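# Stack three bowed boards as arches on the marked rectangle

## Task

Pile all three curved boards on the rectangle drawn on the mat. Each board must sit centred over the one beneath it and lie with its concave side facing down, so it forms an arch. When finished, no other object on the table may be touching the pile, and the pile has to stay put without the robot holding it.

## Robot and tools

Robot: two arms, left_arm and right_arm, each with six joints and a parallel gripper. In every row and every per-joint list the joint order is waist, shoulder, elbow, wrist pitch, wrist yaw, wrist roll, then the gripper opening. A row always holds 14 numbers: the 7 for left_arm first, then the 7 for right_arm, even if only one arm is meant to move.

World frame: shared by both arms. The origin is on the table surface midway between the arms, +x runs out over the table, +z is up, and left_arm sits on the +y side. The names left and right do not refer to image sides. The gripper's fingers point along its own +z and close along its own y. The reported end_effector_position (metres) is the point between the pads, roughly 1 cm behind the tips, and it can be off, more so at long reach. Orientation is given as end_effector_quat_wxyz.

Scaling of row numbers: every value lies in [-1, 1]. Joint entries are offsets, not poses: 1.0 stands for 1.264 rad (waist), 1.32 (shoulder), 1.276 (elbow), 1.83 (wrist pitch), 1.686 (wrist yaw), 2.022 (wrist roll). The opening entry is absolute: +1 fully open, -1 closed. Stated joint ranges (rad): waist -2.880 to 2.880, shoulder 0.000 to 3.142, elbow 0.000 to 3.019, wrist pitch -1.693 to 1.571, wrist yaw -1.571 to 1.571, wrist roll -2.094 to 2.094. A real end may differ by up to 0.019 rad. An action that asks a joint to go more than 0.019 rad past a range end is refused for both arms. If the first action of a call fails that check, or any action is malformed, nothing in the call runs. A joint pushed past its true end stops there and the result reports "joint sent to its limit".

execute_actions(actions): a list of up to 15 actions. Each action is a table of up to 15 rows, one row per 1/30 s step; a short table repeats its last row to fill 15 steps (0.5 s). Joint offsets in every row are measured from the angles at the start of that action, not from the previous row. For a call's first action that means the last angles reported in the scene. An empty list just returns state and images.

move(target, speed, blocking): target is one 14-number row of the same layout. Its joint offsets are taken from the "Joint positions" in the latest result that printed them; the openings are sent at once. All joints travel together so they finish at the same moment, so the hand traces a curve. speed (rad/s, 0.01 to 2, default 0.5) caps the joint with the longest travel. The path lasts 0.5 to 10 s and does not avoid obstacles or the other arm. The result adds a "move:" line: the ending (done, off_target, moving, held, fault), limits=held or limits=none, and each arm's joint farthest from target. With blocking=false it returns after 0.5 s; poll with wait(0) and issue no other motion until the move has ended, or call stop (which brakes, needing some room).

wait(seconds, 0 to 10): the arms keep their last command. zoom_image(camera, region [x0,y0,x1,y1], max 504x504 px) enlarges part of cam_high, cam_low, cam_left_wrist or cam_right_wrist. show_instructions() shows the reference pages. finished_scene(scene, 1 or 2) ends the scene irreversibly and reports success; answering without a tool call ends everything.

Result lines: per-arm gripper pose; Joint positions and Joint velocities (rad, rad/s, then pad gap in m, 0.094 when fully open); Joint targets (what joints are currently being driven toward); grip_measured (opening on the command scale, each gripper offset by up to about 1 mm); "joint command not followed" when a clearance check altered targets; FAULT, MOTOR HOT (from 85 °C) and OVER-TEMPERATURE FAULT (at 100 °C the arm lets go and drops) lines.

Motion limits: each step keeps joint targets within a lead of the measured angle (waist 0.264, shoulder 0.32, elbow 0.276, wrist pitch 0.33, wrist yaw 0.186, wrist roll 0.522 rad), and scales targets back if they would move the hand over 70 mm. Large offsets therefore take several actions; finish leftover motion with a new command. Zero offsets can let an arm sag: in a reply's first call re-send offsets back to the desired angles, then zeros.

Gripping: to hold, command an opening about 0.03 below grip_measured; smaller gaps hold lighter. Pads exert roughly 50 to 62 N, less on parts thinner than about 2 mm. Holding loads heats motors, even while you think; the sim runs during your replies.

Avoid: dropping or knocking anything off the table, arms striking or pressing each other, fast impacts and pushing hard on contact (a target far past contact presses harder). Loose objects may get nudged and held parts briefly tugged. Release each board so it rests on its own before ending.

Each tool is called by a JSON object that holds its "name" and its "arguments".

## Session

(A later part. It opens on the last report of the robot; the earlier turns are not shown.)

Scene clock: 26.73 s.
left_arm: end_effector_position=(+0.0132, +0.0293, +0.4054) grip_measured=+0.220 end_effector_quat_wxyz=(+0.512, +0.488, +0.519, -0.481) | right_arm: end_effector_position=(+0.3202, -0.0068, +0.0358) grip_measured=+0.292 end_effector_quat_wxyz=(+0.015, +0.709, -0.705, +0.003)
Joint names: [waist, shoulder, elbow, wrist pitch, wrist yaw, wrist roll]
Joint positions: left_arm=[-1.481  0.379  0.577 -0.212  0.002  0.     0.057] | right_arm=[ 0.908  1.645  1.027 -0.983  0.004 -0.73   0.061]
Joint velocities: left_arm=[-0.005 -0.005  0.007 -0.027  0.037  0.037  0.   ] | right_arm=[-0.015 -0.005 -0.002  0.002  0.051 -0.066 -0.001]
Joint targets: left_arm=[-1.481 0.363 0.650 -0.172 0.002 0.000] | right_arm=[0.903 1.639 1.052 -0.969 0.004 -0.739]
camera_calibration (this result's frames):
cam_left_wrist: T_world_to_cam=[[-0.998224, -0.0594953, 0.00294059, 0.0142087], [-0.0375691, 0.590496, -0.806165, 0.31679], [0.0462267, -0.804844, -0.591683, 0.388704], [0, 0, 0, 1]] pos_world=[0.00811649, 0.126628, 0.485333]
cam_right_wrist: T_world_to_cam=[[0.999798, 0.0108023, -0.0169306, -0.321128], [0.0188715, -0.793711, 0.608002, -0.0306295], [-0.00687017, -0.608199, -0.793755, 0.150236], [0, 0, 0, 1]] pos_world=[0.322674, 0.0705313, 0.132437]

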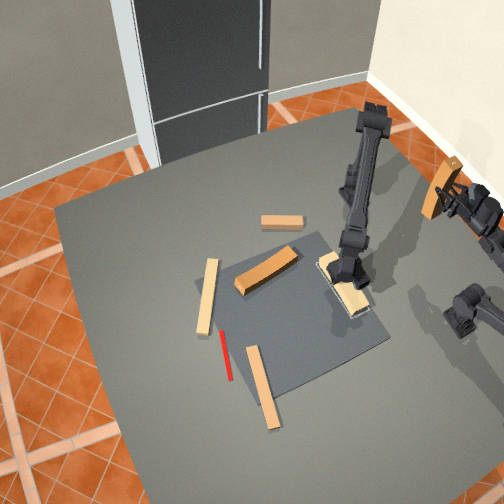

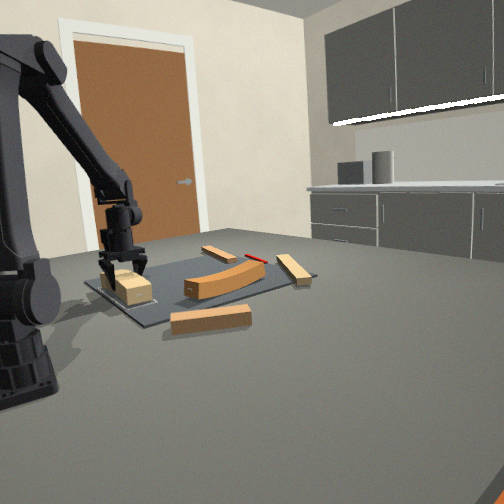

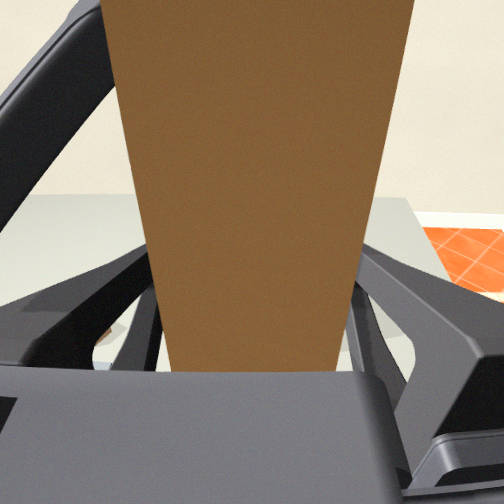

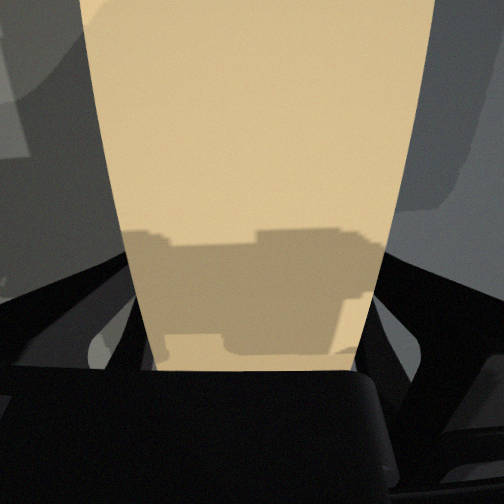

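{"name": "execute_actions", "arguments": {"actions": [[[0,-0.012,0.057,0.022,0,0,0.14,-0.004,-0.008,0.02,0.008,0,-0.005,0.25],[0,-0.012,0.057,0.022,0,0,0.14,-0.004,-0.008,0.02,0.008,0,-0.005,0.27],[0,-0.012,0.057,0.022,0,0,0.14,-0.004,-0.008,0.02,0.008,0,-0.005,0.29],[0,-0.012,0.057,0.022,0,0,0.14,-0.004,-0.008,0.02,0.008,0,-0.005,0.31],[0,-0.012,0.057,0.022,0,0,0.14,-0.004,-0.008,0.02,0.008,0,-0.005,0.34],[0,-0.012,0.057,0.022,0,0,0.14,-0.004,-0.008,0.02,0.008,0,-0.005,0.4],[0,-0.012,0.057,0.022,0,0,0.14,-0.004,-0.008,0.02,0.008,0,-0.005,0.5],[0,-0.012,0.057,0.022,0,0,0.14,-0.004,-0.008,0.02,0.008,0,-0.005,0.6],[0,-0.012,0.057,0.022,0,0,0.14,-0.004,-0.008,0.02,0.008,0,-0.005,0.7]],[[0,-0.012,0.057,0.022,0,0,0.14,0,-0.02,0.03,0,0,0,0.75],[0,-0.012,0.057,0.022,0,0,0.14,0,-0.03,0.03,0,0,0,0.75],[0,-0.012,0.057,0.022,0,0,0.14,0,-0.04,0.03,0,0,0,0.75],[0,-0.012,0.057,0.022,0,0,0.14,0,-0.05,0.03,0,0,0,0.75],[0,-0.012,0.057,0.022,0,0,0.14,0,-0.06,0.03,0,0,0,0.75],[0,-0.012,0.057,0.022,0,0,0.14,0,-0.07,0.03,0,0,0,0.75],[0,-0.012,0.057,0.022,0,0,0.14,0,-0.085,0.03,0,0,0,0.75],[0,-0.012,0.057,0.022,0,0,0.14,0,-0.1,0.03,0,0,0,0.75],[0,-0.012,0.057,0.022,0,0,0.14,0,-0.115,0.03,0,0,0,0.75],[0,-0.012,0.057,0.022,0,0,0.14,0,-0.13,0.03,0,0,0,0.75],[0,-0.012,0.057,0.022,0,0,0.14,0,-0.145,0.03,0,0,0,0.75],[0,-0.012,0.057,0.022,0,0,0.14,0,-0.16,0.03,0,0,0,0.75]]]}}

{"name": "move", "arguments": {"target": [0,-0.012,0.057,0.022,0,0,0.14,0,-0.99,-0.45,0.39,0,0.365,1], "speed": 1.0}}

Scene clock: 28.67 s.
left_arm: end_effector_position=(+0.0132, +0.0293, +0.4054) grip_measured=+0.220 end_effector_quat_wxyz=(+0.512, +0.488, +0.519, -0.481) | right_arm: end_effector_position=(+0.3274, +0.0018, +0.1172) grip_measured=+0.748 end_effector_quat_wxyz=(-0.085, +0.706, -0.703, -0.003)
Joint names: [waist, shoulder, elbow, wrist pitch, wrist yaw, wrist roll]
Joint positions: left_arm=[-1.481  0.379  0.577 -0.212  0.002  0.     0.057] | right_arm=[ 0.908  1.445  1.027 -0.981  0.003 -0.731  0.082]
Joint velocities: left_arm=[-0.015 -0.005 -0.002 -0.007 -0.022  0.037 -0.001] | right_arm=[ 0.005 -0.493 -0.012 -0.007  0.051 -0.007 -0.   ]
Joint targets: left_arm=[-1.481 0.363 0.650 -0.172 0.002 0.000] | right_arm=[0.908 1.434 1.065 -0.981 0.003 -0.731]
camera_calibration (this result's frames):
cam_left_wrist: T_world_to_cam=[[-0.998224, -0.0594953, 0.00294059, 0.0142087], [-0.0375691, 0.590496, -0.806165, 0.31679], [0.0462267, -0.804844, -0.591683, 0.388704], [0, 0, 0, 1]] pos_world=[0.00811649, 0.126628, 0.485333]
cam_right_wrist: T_world_to_cam=[[0.993135, 0.00404684, 0.116908, -0.34059], [-0.0527384, -0.87658, 0.478359, -0.0346634], [0.104415, -0.48124, -0.870348, 0.192445], [0, 0, 0, 1]] pos_world=[0.31633, 0.0636054, 0.223893]

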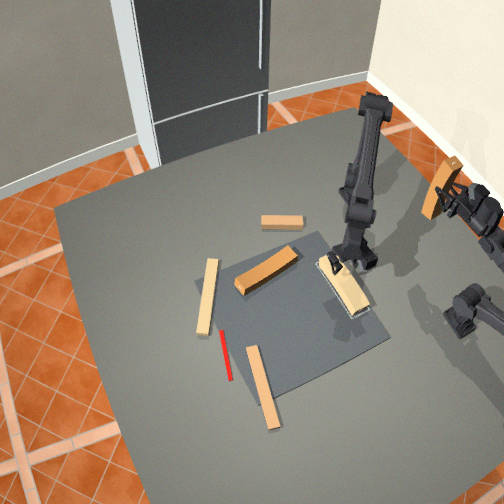

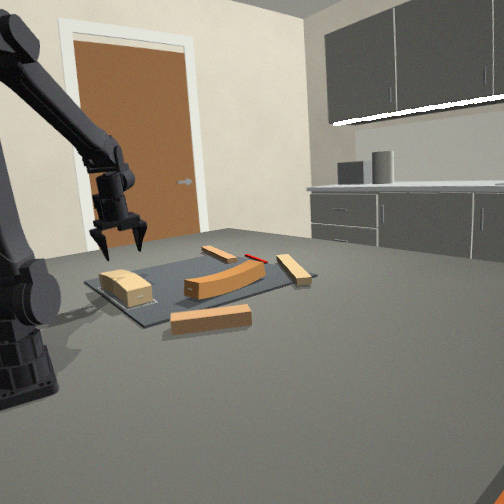

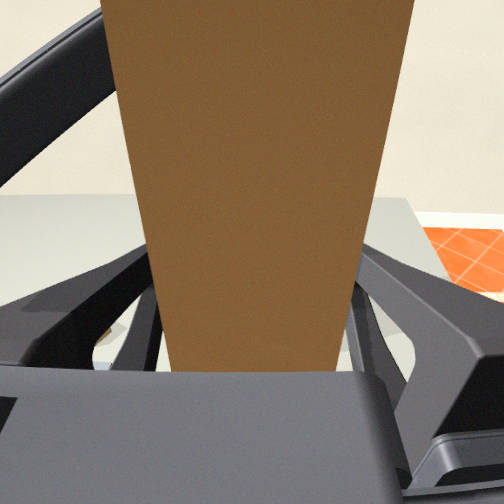

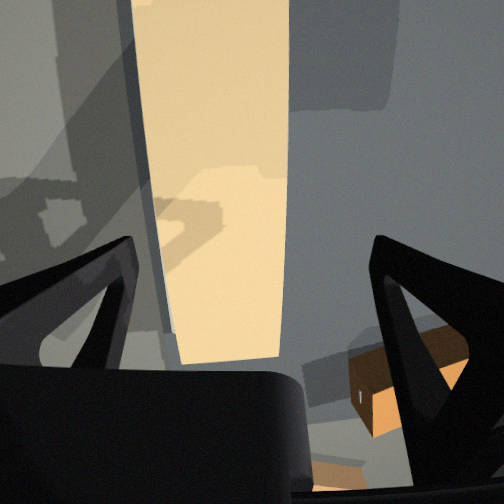

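Scene clock: 30.83 s.
left_arm: end_effector_position=(+0.0133, +0.0282, +0.3974) grip_measured=+0.220 end_effector_quat_wxyz=(+0.508, +0.491, +0.523, -0.477) | right_arm: end_effector_position=(+0.2152, -0.1250, +0.3772) grip_measured=+1.000 end_effector_quat_wxyz=(+0.656, -0.285, +0.635, +0.293)
Joint names: [waist, shoulder, elbow, wrist pitch, wrist yaw, wrist roll]
Joint positions: left_arm=[-1.481  0.38   0.565 -0.214  0.002  0.     0.057] | right_arm=[ 0.908  0.132  0.457 -0.293  0.003 -0.003  0.094]
Joint velocities: left_arm=[-0.024 -0.005 -0.007 -0.012 -0.095 -0.007 -0.   ] | right_arm=[ 0.005 -0.005  0.002 -0.007 -0.022 -0.007  0.   ]
Joint targets: left_arm=[-1.481 0.363 0.650 -0.172 0.002 0.000] | right_arm=[0.908 0.138 0.452 -0.268 0.003 0.008]
move: off_target (left_arm, right_arm); limits=none; left_arm: farthest joint: the elbow, 0.084 radians from its target (0.073 radians at the start); right_arm: farthest joint: the wrist pitch, 0.026 radians from its target (0.714 radians at the start)
camera_calibration (this result's frames):
cam_left_wrist: T_world_to_cam=[[-0.998221, -0.0595394, 0.00299941, 0.0142143], [-0.0383261, 0.6024, -0.797274, 0.30711], [0.0456623, -0.795971, -0.603611, 0.387603], [0, 0, 0, 1]] pos_world=[0.00826051, 0.124364, 0.47877]
cam_right_wrist: T_world_to_cam=[[0.746075, -0.665803, 0.00878649, -0.248726], [-0.368491, -0.423837, -0.827391, 0.341034], [0.554604, 0.614059, -0.561557, 0.292978], [0, 0, 0, 1]] pos_world=[0.14875, -0.200965, 0.448878]

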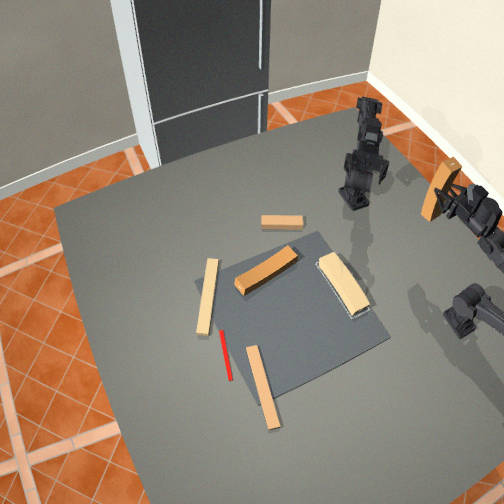

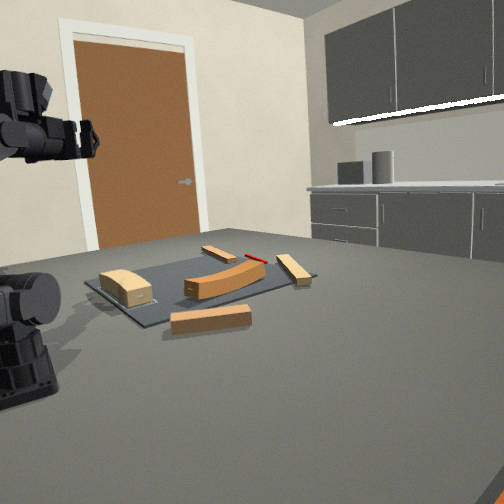

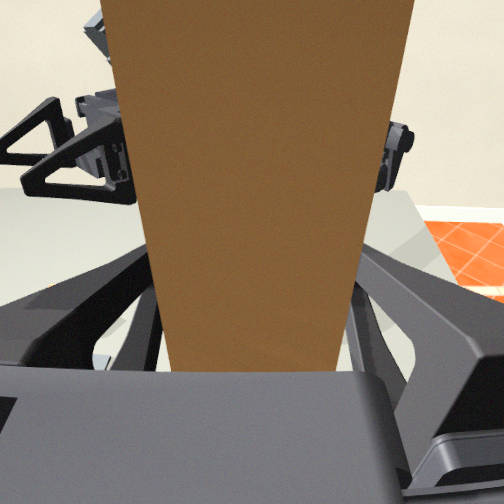

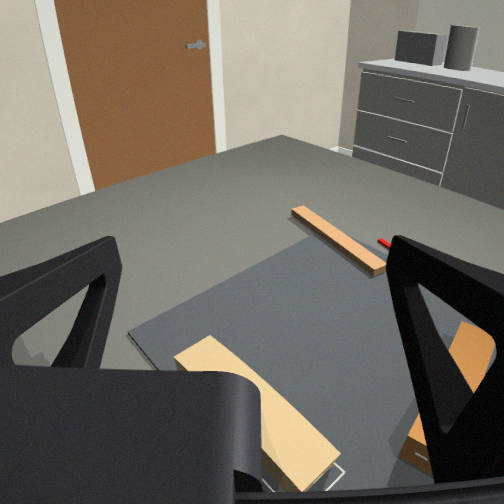

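{"name": "move", "arguments": {"target": [0,-0.012,0.078,0.024,0,0,0.14,0.628,0.005,-0.028,0.012,0,0,1], "speed": 1.0}}

Scene clock: 32.43 s.
left_arm: end_effector_position=(+0.0133, +0.0283, +0.4018) grip_measured=+0.220 end_effector_quat_wxyz=(+0.510, +0.489, +0.520, -0.479) | right_arm: end_effector_position=(+0.0229, -0.0548, +0.3577) grip_measured=+1.000 end_effector_quat_wxyz=(-0.484, +0.516, -0.483, -0.515)
Joint names: [waist, shoulder, elbow, wrist pitch, wrist yaw, wrist roll]
Joint positions: left_arm=[-1.481  0.381  0.572 -0.211  0.002  0.     0.057] | right_arm=[ 1.701  0.132  0.425 -0.293  0.003 -0.002  0.094]
Joint velocities: left_arm=[-0.015 -0.015 -0.012  0.007  0.007  0.022  0.   ] | right_arm=[ 0.005 -0.015  0.002 -0.022 -0.037 -0.007  0.   ]
Joint targets: left_arm=[-1.481 0.364 0.665 -0.170 0.002 0.000] | right_arm=[1.702 0.139 0.421 -0.271 0.003 -0.003]
move: off_target (left_arm, right_arm); limits=none; left_arm: farthest joint: the elbow, 0.093 radians from its target (0.099 radians at the start); right_arm: farthest joint: the wrist pitch, 0.022 radians from its target (0.022 radians at the start)
camera_calibration (this result's frames):
cam_left_wrist: T_world_to_cam=[[-0.998223, -0.0595144, 0.00296631, 0.0142132], [-0.0379001, 0.595701, -0.802311, 0.312801], [0.0459821, -0.800998, -0.596898, 0.387801], [0, 0, 0, 1]] pos_world=[0.00821126, 0.125138, 0.4824]
cam_right_wrist: T_world_to_cam=[[0.997916, 0.0639574, 0.00851477, -0.0240406], [0.04447, -0.586157, -0.808976, 0.258812], [-0.046749, 0.807669, -0.58778, 0.379322], [0, 0, 0, 1]] pos_world=[0.030214, -0.153125, 0.432535]

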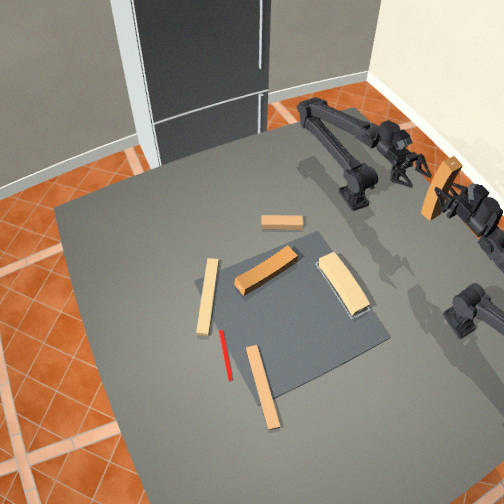

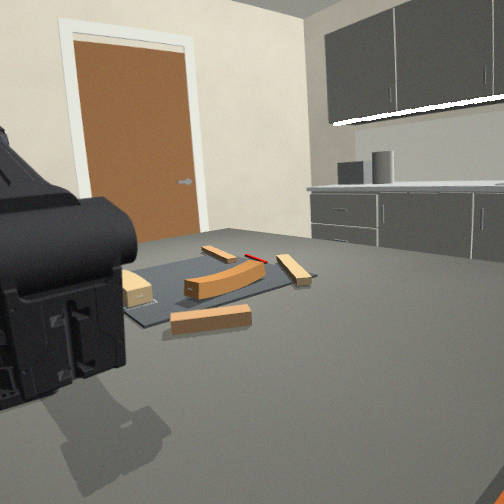

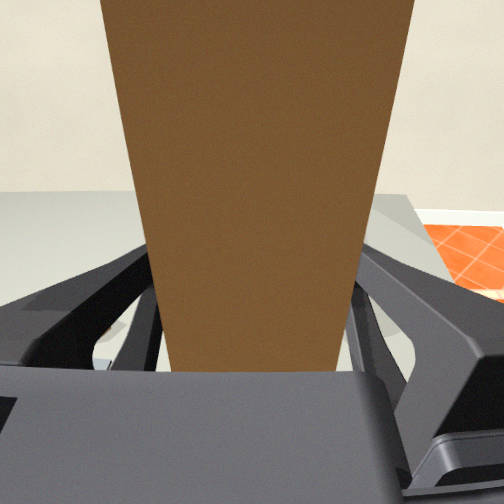

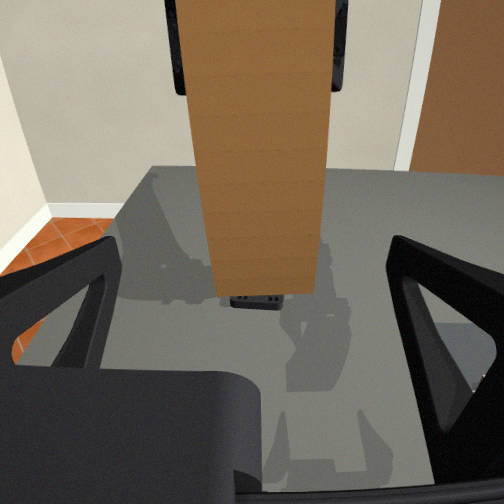

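{"name": "move", "arguments": {"target": [0,-0.013,0.08,0.03,0,0,0.14,-0.011,0.26,0.045,0.2,0,0,1], "speed": 0.5}}

Scene clock: 33.93 s.
left_arm: end_effector_position=(+0.0133, +0.0288, +0.4110) grip_measured=+0.220 end_effector_quat_wxyz=(+0.516, +0.484, +0.515, -0.485) | right_arm: end_effector_position=(+0.0189, +0.0218, +0.3440) grip_measured=+1.000 end_effector_quat_wxyz=(-0.484, +0.516, -0.485, -0.514)
Joint names: [waist, shoulder, elbow, wrist pitch, wrist yaw, wrist roll]
Joint positions: left_arm=[-1.481  0.382  0.582 -0.197  0.002  0.     0.057] | right_arm=[ 1.697  0.476  0.425  0.048  0.003 -0.002  0.094]
Joint velocities: left_arm=[-0.005 -0.015 -0.007 -0.022  0.051 -0.022  0.001] | right_arm=[-0.015  0.005 -0.002 -0.017 -0.051 -0.022  0.   ]
Joint targets: left_arm=[-1.481 0.364 0.674 -0.156 0.002 0.000] | right_arm=[1.687 0.475 0.482 0.073 0.003 -0.002]
move: off_target (left_arm, right_arm); limits=none; left_arm: farthest joint: the elbow, 0.093 radians from its target (0.102 radians at the start); right_arm: farthest joint: the elbow, 0.058 radians from its target (0.058 radians at the start)
camera_calibration (this result's frames):
cam_left_wrist: T_world_to_cam=[[-0.998227, -0.0594477, 0.00287498, 0.01422], [-0.0367248, 0.57722, -0.815762, 0.325935], [0.0468357, -0.814422, -0.57838, 0.386389], [0, 0, 0, 1]] pos_world=[0.00806788, 0.127393, 0.489324]
cam_right_wrist: T_world_to_cam=[[0.998129, 0.0605536, 0.0085235, -0.0247852], [0.042595, -0.58846, -0.807404, 0.292324], [-0.0438754, 0.806256, -0.589938, 0.309942], [0, 0, 0, 1]] pos_world=[0.0258861, -0.0763708, 0.419081]

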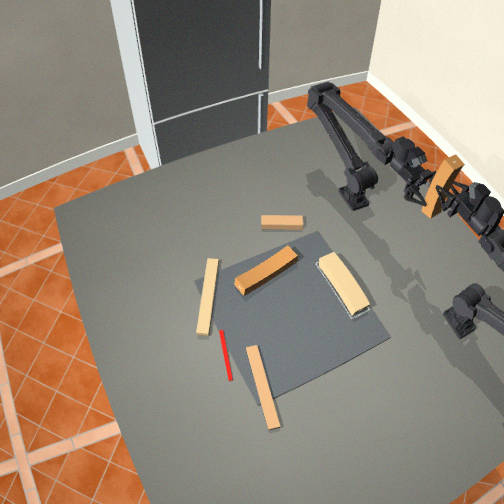

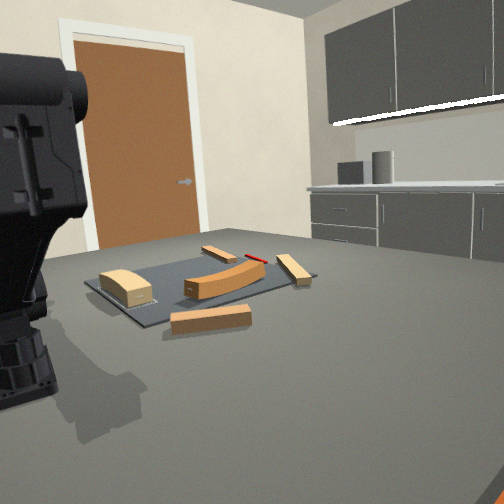

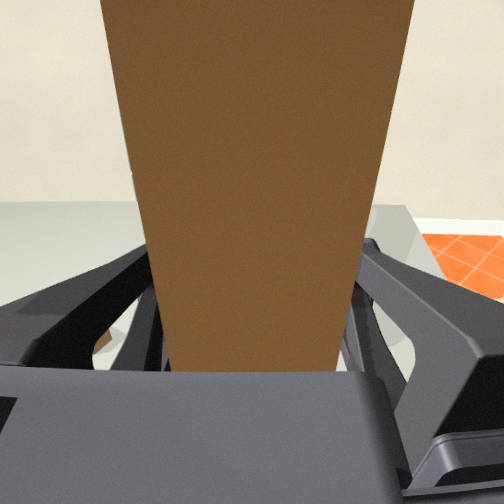

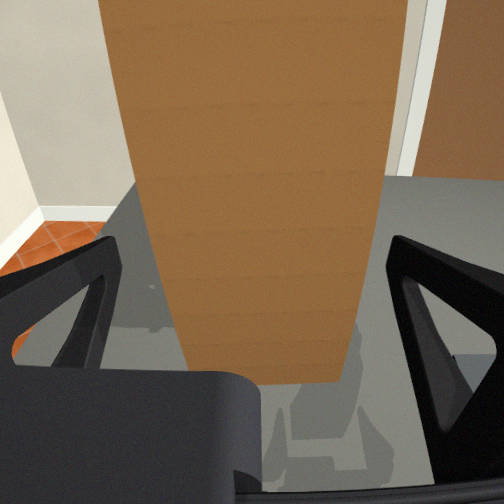

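{"name": "execute_actions", "arguments": {"actions": [[[0,-0.013,0.06,0.015,0,0,0.14,-0.01,0.005,0.048,0.017,0,0,1],[0,-0.013,0.06,0.015,0,0,0.14,-0.012,0.01,0.051,0.02,0,0,1],[0,-0.013,0.06,0.015,0,0,0.14,-0.013,0.015,0.054,0.023,0,0,1],[0,-0.013,0.06,0.015,0,0,0.14,-0.014,0.02,0.056,0.026,0,0,0.9],[0,-0.013,0.06,0.015,0,0,0.14,-0.014,0.025,0.058,0.029,0,0,0.8],[0,-0.013,0.06,0.015,0,0,0.14,-0.014,0.03,0.06,0.031,0,0,0.7],[0,-0.013,0.06,0.015,0,0,0.14,-0.014,0.034,0.06,0.033,0,0,0.6],[0,-0.013,0.06,0.015,0,0,0.14,-0.014,0.034,0.06,0.033,0,0,0.5]]]}}

Scene clock: 34.83 s.
left_arm: end_effector_position=(+0.0133, +0.0288, +0.4110) grip_measured=+0.220 end_effector_quat_wxyz=(+0.516, +0.484, +0.515, -0.485) | right_arm: end_effector_position=(+0.0212, +0.0304, +0.3455) grip_measured=+0.502 end_effector_quat_wxyz=(-0.488, +0.513, -0.485, -0.513)
Joint names: [waist, shoulder, elbow, wrist pitch, wrist yaw, wrist roll]
Joint positions: left_arm=[-1.481  0.382  0.582 -0.197  0.002  0.     0.057] | right_arm=[ 1.689  0.514  0.433  0.083  0.003 -0.002  0.071]
Joint velocities: left_arm=[-0.005 -0.015  0.007 -0.007 -0.022  0.022 -0.001] | right_arm=[-0.015 -0.005  0.007  0.032 -0.007 -0.081 -0.001]
Joint targets: left_arm=[-1.481 0.365 0.658 -0.170 0.002 0.000] | right_arm=[1.679 0.520 0.501 0.108 0.003 -0.002]
camera_calibration (this result's frames):
cam_left_wrist: T_world_to_cam=[[-0.998227, -0.0594477, 0.00287498, 0.01422], [-0.0367248, 0.57722, -0.815762, 0.325935], [0.0468357, -0.814422, -0.57838, 0.386389], [0, 0, 0, 1]] pos_world=[0.00806788, 0.127393, 0.489324]
cam_right_wrist: T_world_to_cam=[[0.998584, 0.0525103, 0.00850597, -0.0273518], [0.0376384, -0.584469, -0.810543, 0.29964], [-0.0375904, 0.809716, -0.585617, 0.302276], [0, 0, 0, 1]] pos_world=[0.0273978, -0.0681914, 0.420122]

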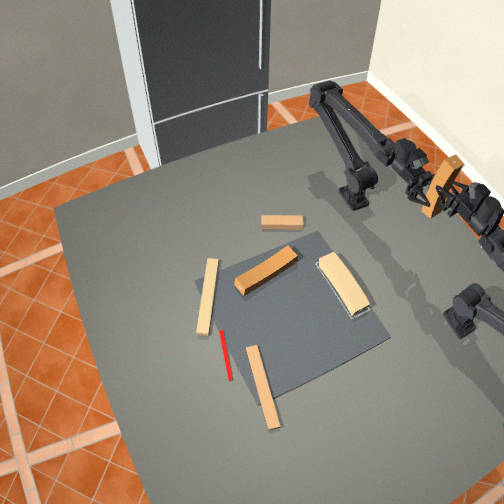

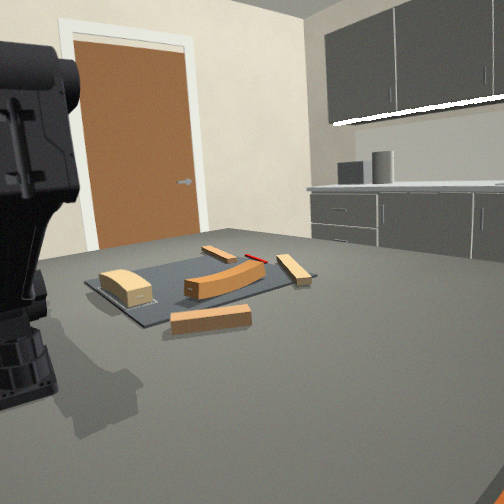

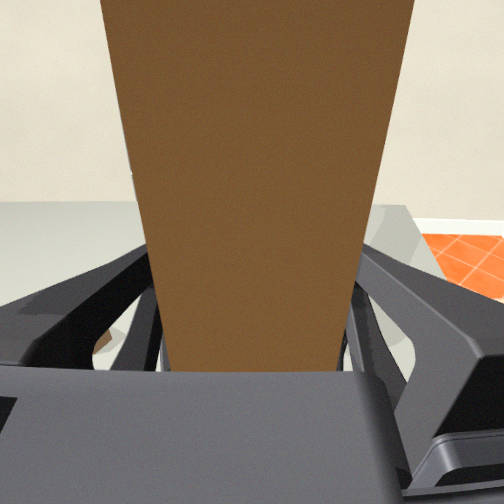

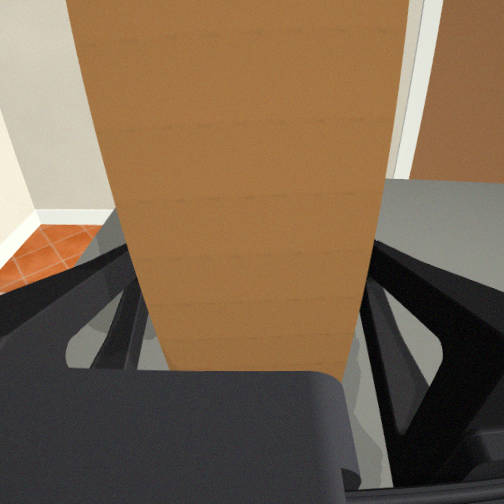

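{"name": "execute_actions", "arguments": {"actions": [[[0,-0.013,0.06,0.015,0,0,0.14,0,0,0.05,0.013,0,-0.01,0.45],[0,-0.013,0.06,0.015,0,0,0.14,0,0,0.05,0.013,0,-0.018,0.42],[0,-0.013,0.06,0.015,0,0,0.14,0,0,0.05,0.013,0,-0.018,0.39],[0,-0.013,0.06,0.015,0,0,0.14,0,0,0.05,0.013,0,-0.018,0.36],[0,-0.013,0.06,0.015,0,0,0.14,0,0,0.05,0.013,0,-0.018,0.33],[0,-0.013,0.06,0.015,0,0,0.14,0,0,0.05,0.013,0,-0.018,0.3],[0,-0.013,0.06,0.015,0,0,0.14,0,0,0.05,0.013,0,-0.018,0.28],[0,-0.013,0.06,0.015,0,0,0.14,0,0,0.05,0.013,0,-0.018,0.26],[0,-0.013,0.06,0.015,0,0,0.14,0,0,0.05,0.013,0,-0.018,0.24],[0,-0.013,0.06,0.015,0,0,0.14,0,0,0.05,0.013,0,-0.018,0.22],[0,-0.013,0.06,0.015,0,0,0.14,0,0,0.05,0.013,0,-0.018,0.2],[0,-0.013,0.06,0.015,0,0,0.14,0,0,0.05,0.013,0,-0.018,0.18],[0,-0.013,0.06,0.015,0,0,0.14,0,0,0.05,0.013,0,-0.018,0.16],[0,-0.013,0.06,0.015,0,0,0.14,0,0,0.05,0.013,0,-0.018,0.14]]]}}

Scene clock: 35.90 s.
left_arm: end_effector_position=(+0.0133, +0.0288, +0.4110) grip_measured=+0.220 end_effector_quat_wxyz=(+0.516, +0.484, +0.515, -0.485) | right_arm: end_effector_position=(+0.0212, +0.0304, +0.3455) grip_measured=+0.228 end_effector_quat_wxyz=(-0.494, +0.519, -0.479, -0.507)
Joint names: [waist, shoulder, elbow, wrist pitch, wrist yaw, wrist roll]
Joint positions: left_arm=[-1.481  0.382  0.582 -0.197  0.002  0.     0.057] | right_arm=[ 1.689  0.514  0.433  0.083  0.003 -0.028  0.058]
Joint velocities: left_arm=[ 0.005 -0.005 -0.012 -0.007  0.051  0.007  0.002] | right_arm=[ 0.005 -0.024  0.042  0.002  0.022  0.051 -0.001]
Joint targets: left_arm=[-1.481 0.365 0.658 -0.170 0.002 0.000] | right_arm=[1.689 0.514 0.497 0.107 0.003 -0.039]
camera_calibration (this result's frames):
cam_left_wrist: T_world_to_cam=[[-0.998227, -0.0594477, 0.00287498, 0.01422], [-0.0367248, 0.57722, -0.815762, 0.325935], [0.0468357, -0.814422, -0.57838, 0.386389], [0, 0, 0, 1]] pos_world=[0.00806788, 0.127393, 0.489324]
cam_right_wrist: T_world_to_cam=[[0.998044, 0.052424, 0.0340583, -0.0361667], [0.0582878, -0.583376, -0.810108, 0.299019], [-0.0226004, 0.810509, -0.58529, 0.301822], [0, 0, 0, 1]] pos_world=[0.025488, -0.0682925, 0.420123]

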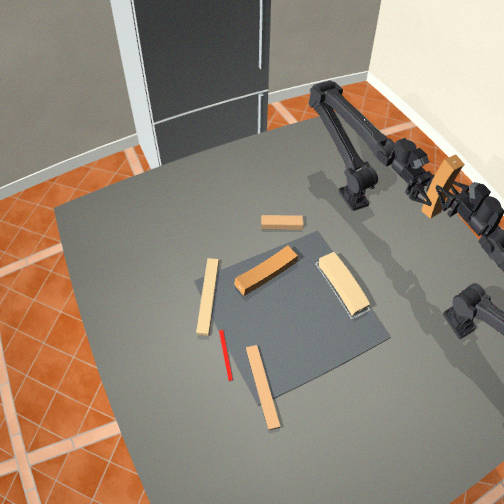

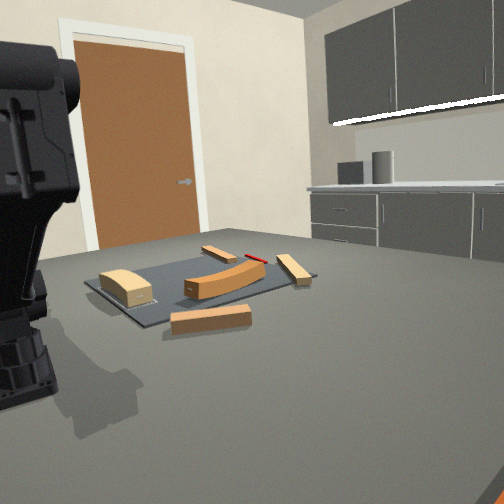

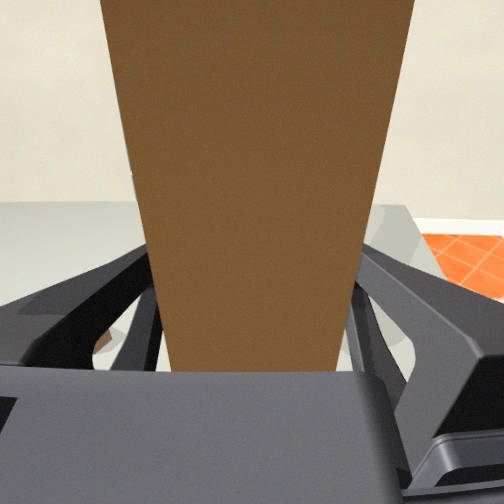

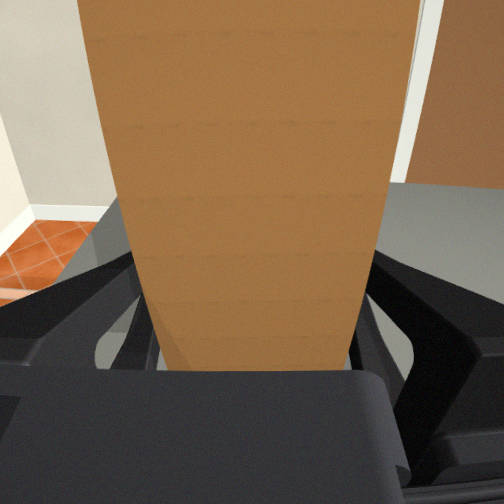

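Release left and back off.

{"name": "execute_actions", "arguments": {"actions": [[[0,-0.013,0.055,0.015,0,0,0.18,0,-0.008,0.058,0.02,0,0,0.14],[0,-0.013,0.055,0.015,0,0,0.2,0,-0.008,0.058,0.02,0,0,0.14],[0,-0.013,0.05,0.012,0,0,0.22,0,-0.008,0.058,0.02,0,0,0.14],[0,-0.013,0.05,0.012,0,0,0.24,0,-0.008,0.058,0.02,0,0,0.14],[0,-0.01,0.045,0.01,0,0,0.27,0,-0.008,0.058,0.02,0,0,0.14],[0,-0.01,0.04,0.01,0,0,0.32,0,-0.008,0.058,0.02,0,0,0.14],[0,-0.01,0.04,0.01,0,0,0.45,0,-0.008,0.058,0.02,0,0,0.14],[0,-0.01,0.04,0.01,0,0,0.6,0,-0.008,0.058,0.02,0,0,0.14],[0,-0.01,0.04,0.01,0,0,0.8,0,-0.008,0.058,0.02,0,0,0.14],[0,-0.01,0.04,0.01,0,0,1,0,-0.008,0.058,0.02,0,0,0.14]]]}}

{"name": "move", "arguments": {"target": [0,-0.1,0.03,-0.07,0,0,1,0,-0.22,0.05,-0.13,0,0,0.14], "speed": 0.5}}

Scene clock: 36.80 s.
left_arm: end_effector_position=(+0.0133, +0.0290, +0.4120) grip_measured=+1.000 end_effector_quat_wxyz=(+0.517, +0.483, +0.514, -0.486) | right_arm: end_effector_position=(+0.0212, +0.0305, +0.3461) grip_measured=+0.228 end_effector_quat_wxyz=(-0.495, +0.518, -0.478, -0.507)
Joint names: [waist, shoulder, elbow, wrist pitch, wrist yaw, wrist roll]
Joint positions: left_arm=[-1.481  0.381  0.582 -0.196  0.002  0.     0.094] | right_arm=[ 1.689  0.515  0.433  0.086  0.003 -0.028  0.058]
Joint velocities: left_arm=[-0.005 -0.015 -0.002  0.012 -0.022 -0.022  0.   ] | right_arm=[-0.005  0.005 -0.007  0.007  0.081 -0.022  0.001]
Joint targets: left_arm=[-1.481 0.369 0.633 -0.179 0.002 0.000] | right_arm=[1.689 0.504 0.507 0.120 0.003 -0.028]
camera_calibration (this result's frames):
cam_left_wrist: T_world_to_cam=[[-0.998228, -0.059439, 0.00286269, 0.0142206], [-0.0365666, 0.574733, -0.817524, 0.327447], [0.0469475, -0.81618, -0.575888, 0.386256], [0, 0, 0, 1]] pos_world=[0.00803533, 0.127905, 0.490095]
cam_right_wrist: T_world_to_cam=[[0.998049, 0.0523332, 0.0340492, -0.0361819], [0.058167, -0.581214, -0.811669, 0.300049], [-0.0226874, 0.812066, -0.583124, 0.301327], [0, 0, 0, 1]] pos_world=[0.0254947, -0.0684112, 0.420484]

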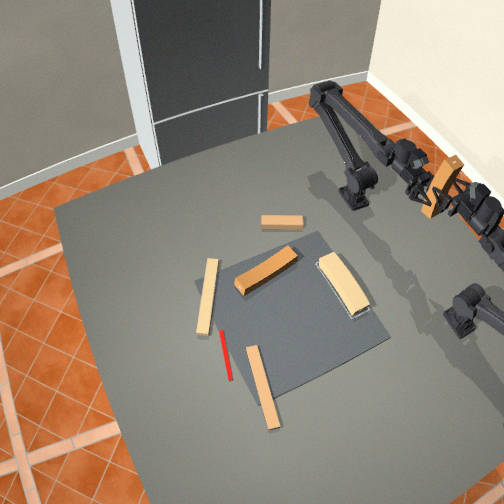

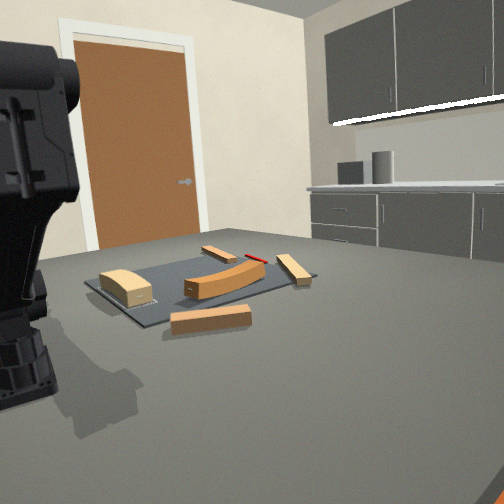

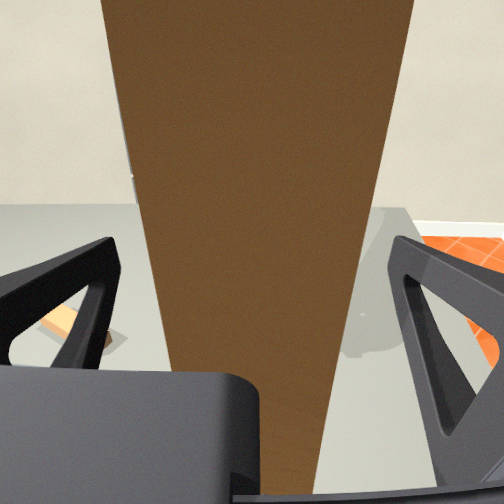

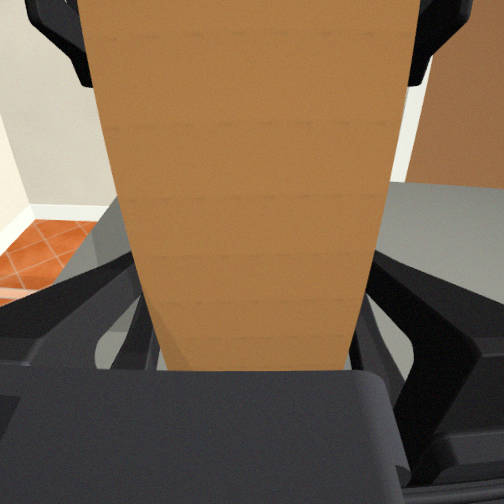

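Scene clock: 37.90 s.
left_arm: end_effector_position=(+0.0111, +0.0630, +0.4171) grip_measured=+1.000 end_effector_quat_wxyz=(+0.518, +0.482, +0.512, -0.487) | right_arm: end_effector_position=(+0.0246, -0.0314, +0.3648) grip_measured=+0.228 end_effector_quat_wxyz=(-0.501, +0.512, -0.472, -0.514)
Joint names: [waist, shoulder, elbow, wrist pitch, wrist yaw, wrist roll]
Joint positions: left_arm=[-1.481  0.261  0.582 -0.311  0.002  0.     0.094] | right_arm=[ 1.689  0.235  0.426 -0.16   0.003 -0.028  0.058]
Joint velocities: left_arm=[-0.005  0.005 -0.007 -0.002 -0.037  0.051  0.   ] | right_arm=[ 0.005 -0.005  0.012 -0.012 -0.051 -0.051 -0.   ]
Joint targets: left_arm=[-1.481 0.249 0.621 -0.324 0.002 0.000] | right_arm=[1.689 0.224 0.497 -0.152 0.003 -0.028]
move: off_target (left_arm, right_arm); limits=none; left_arm: farthest joint: the elbow, 0.038 radians from its target (0.038 radians at the start); right_arm: farthest joint: the elbow, 0.071 radians from its target (0.063 radians at the start)
camera_calibration (this result's frames):
cam_left_wrist: T_world_to_cam=[[-0.998229, -0.0594238, 0.00284111, 0.0140768], [-0.036289, 0.570367, -0.820588, 0.313513], [0.0471419, -0.819237, -0.571514, 0.415384], [0, 0, 0, 1]] pos_world=[0.00584699, 0.162317, 0.494622]
cam_right_wrist: T_world_to_cam=[[0.998098, 0.0514526, 0.0339482, -0.0370229], [0.056981, -0.559998, -0.826532, 0.285126], [-0.0235163, 0.826895, -0.561865, 0.355275], [0, 0, 0, 1]] pos_world=[0.0290605, -0.1322, 0.436539]

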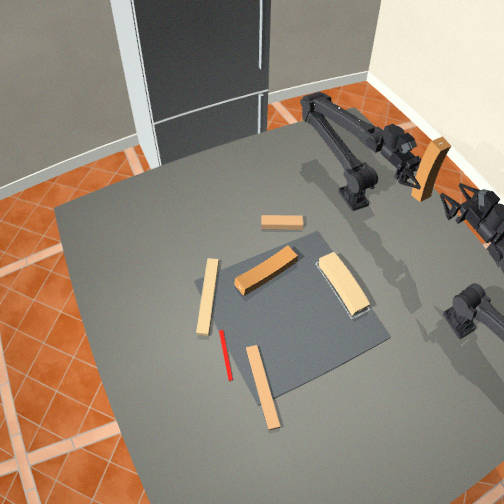

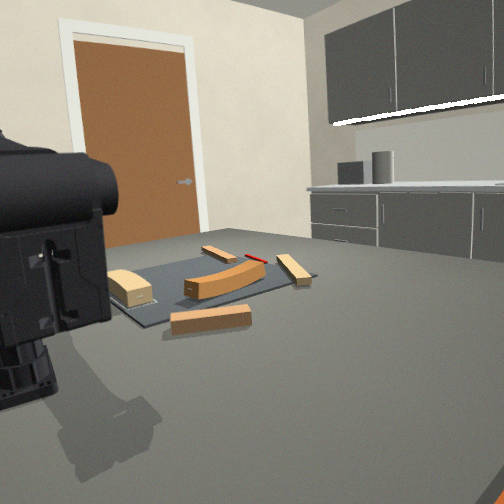

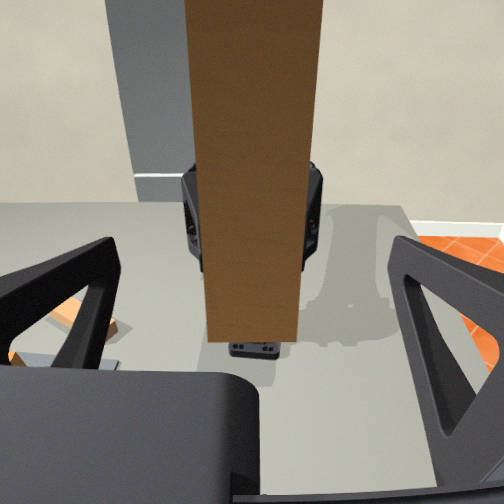

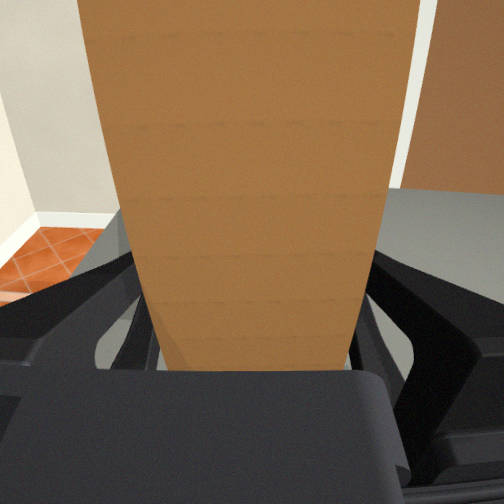

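{"name": "move", "arguments": {"target": [-0.5,0,0.03,0,0,0,1,-0.695,0.901,0.498,-0.525,0,-0.397,0.14], "speed": 0.8}}

{"name": "zoom_image", "arguments": {"camera": "cam_high", "region": [300,225,400,325]}}

{"name": "zoom_image", "arguments": {"camera": "cam_low", "region": [80,220,180,320]}}

Scene clock: 40.63 s.
left_arm: end_effector_position=(-0.1575, +0.1067, +0.4168) grip_measured=+1.000 end_effector_quat_wxyz=(+0.342, +0.616, +0.339, -0.623) | right_arm: end_effector_position=(+0.3243, -0.0631, +0.0971) grip_measured=+0.227 end_effector_quat_wxyz=(+0.004, +0.704, -0.710, +0.004)
Joint names: [waist, shoulder, elbow, wrist pitch, wrist yaw, wrist roll]
Joint positions: left_arm=[-2.11   0.261  0.582 -0.312  0.    -0.002  0.094] | right_arm=[ 0.804  1.453  0.987 -1.112  0.008 -0.82   0.058]
Joint velocities: left_arm=[-0.015 -0.005 -0.012 -0.012  0.022  0.007  0.   ] | right_arm=[-0.015  0.005 -0.007  0.022 -0.007 -0.066 -0.   ]
Joint targets: left_arm=[-2.114 0.261 0.621 -0.310 0.002 0.000] | right_arm=[0.810 1.425 1.062 -1.121 0.003 -0.830]
move: off_target (left_arm, right_arm); limits=none; left_arm: farthest joint: the elbow, 0.038 radians from its target (0.038 radians at the start); right_arm: farthest joint: the elbow, 0.074 radians from its target (0.635 radians at the start)
camera_calibration (this result's frames):
cam_left_wrist: T_world_to_cam=[[-0.842719, 0.538333, 0.00476428, -0.191707], [0.304881, 0.484523, -0.81993, 0.3449], [-0.443704, -0.689518, -0.572444, 0.368151], [0, 0, 0, 1]] pos_world=[-0.103359, 0.189937, 0.494453]
cam_right_wrist: T_world_to_cam=[[0.999996, -0.00275162, -0.0000194246, -0.326144], [-0.00219712, -0.802689, 0.596394, -0.105191], [-0.00165664, -0.596392, -0.802692, 0.164574], [0, 0, 0, 1]] pos_world=[0.326184, 0.0128175, 0.194831]

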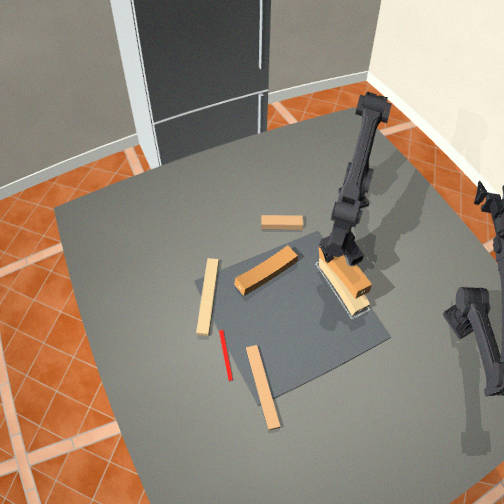

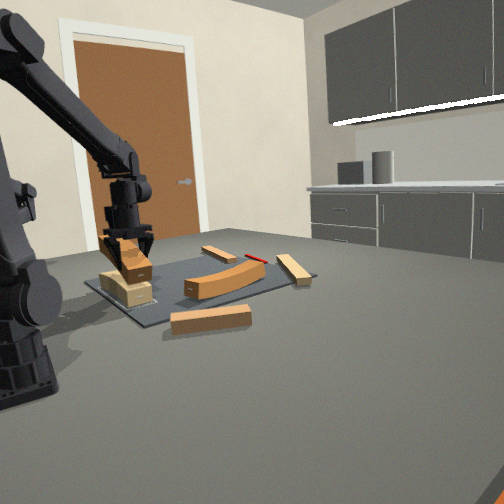

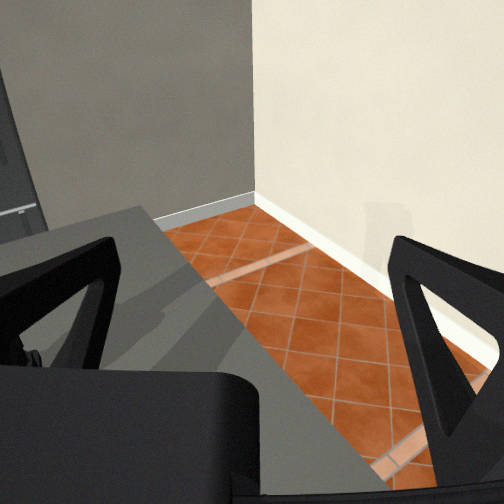

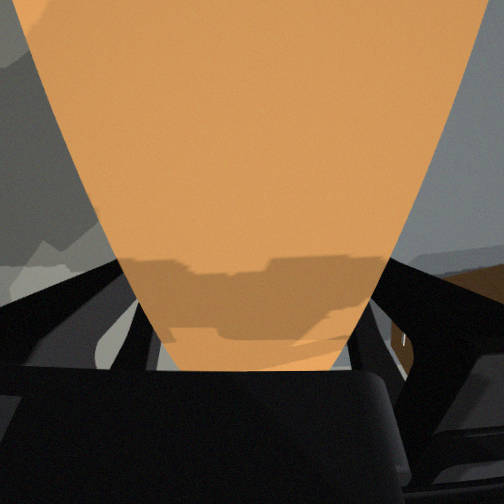

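Region (300, 225, 400, 325) of cam_high's 504x504 image, scaled by 5.040, with more detail than that image has.

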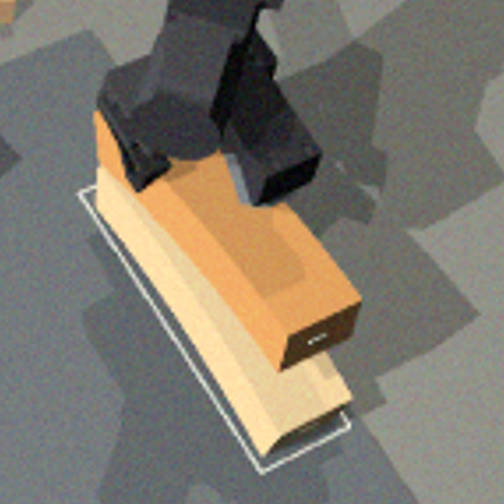

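Region (80, 220, 180, 320) of cam_low's 504x504 image, scaled by 5.040, with more detail than that image has.

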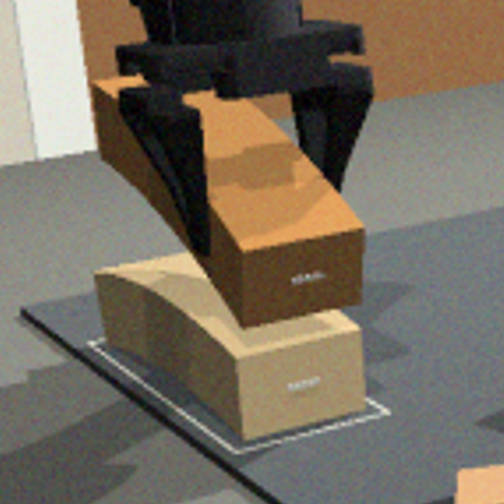

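{"name": "execute_actions", "arguments": {"actions": [[[0,0,0.03,0,0,0,1,0,-0.04,0.055,0,0,0,0.12],[0,0,0.03,0,0,0,1,0,-0.05,0.055,0,0,0,0.12],[0,0,0.03,0,0,0,1,0,-0.06,0.055,0,0,0,0.12],[0,0,0.03,0,0,0,1,0,-0.065,0.055,0,0.01,0,0.12],[0,0,0.03,0,0,0,1,0,-0.07,0.055,0,0.02,0,0.12],[0,0,0.03,0,0,0,1,0,-0.07,0.055,0,0.03,0,0.12]]]}}

Scene clock: 42.20 s.
left_arm: end_effector_position=(-0.1575, +0.1067, +0.4168) grip_measured=+1.000 end_effector_quat_wxyz=(+0.342, +0.616, +0.339, -0.623) | right_arm: end_effector_position=(+0.3312, -0.0686, +0.1191) grip_measured=+0.227 end_effector_quat_wxyz=(-0.025, +0.703, -0.710, +0.030)
Joint names: [waist, shoulder, elbow, wrist pitch, wrist yaw, wrist roll]
Joint positions: left_arm=[-2.11   0.261  0.582 -0.312  0.    -0.002  0.094] | right_arm=[ 0.804  1.393  0.987 -1.112  0.059 -0.821  0.058]
Joint velocities: left_arm=[-0.005 -0.005 -0.007  0.007 -0.007 -0.095  0.   ] | right_arm=[-0.005 -0.015 -0.017  0.017 -0.066 -0.051 -0.   ]
Joint targets: left_arm=[-2.110 0.261 0.621 -0.312 0.000 -0.002] | right_arm=[0.804 1.361 1.057 -1.112 0.058 -0.820]
camera_calibration (this result's frames):
cam_left_wrist: T_world_to_cam=[[-0.842719, 0.538333, 0.00476428, -0.191707], [0.304881, 0.484523, -0.81993, 0.3449], [-0.443704, -0.689518, -0.572444, 0.368151], [0, 0, 0, 1]] pos_world=[-0.103359, 0.189937, 0.494453]
cam_right_wrist: T_world_to_cam=[[0.996924, -0.00323219, 0.0783039, -0.341379], [-0.0491023, -0.804486, 0.591938, -0.106806], [0.0610811, -0.593962, -0.802171, 0.158309], [0, 0, 0, 1]] pos_world=[0.325415, 0.00700213, 0.216945]

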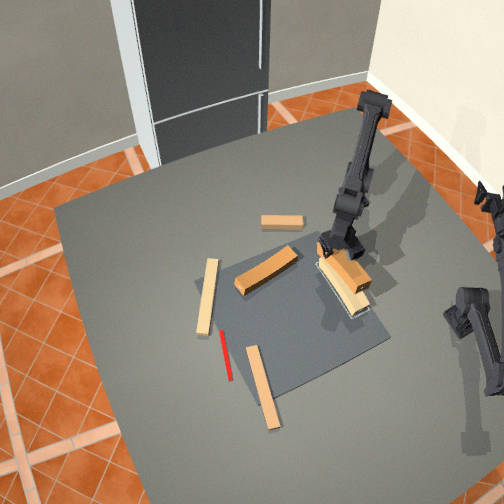

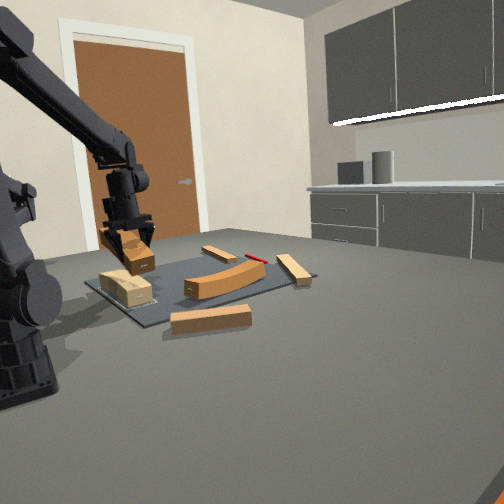

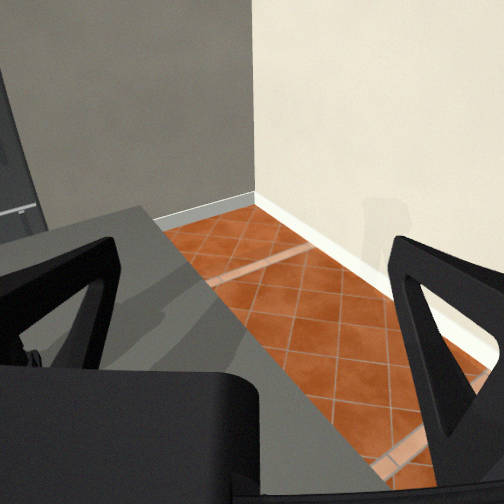

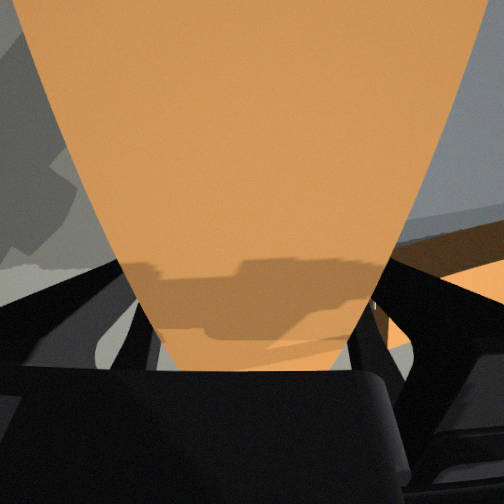

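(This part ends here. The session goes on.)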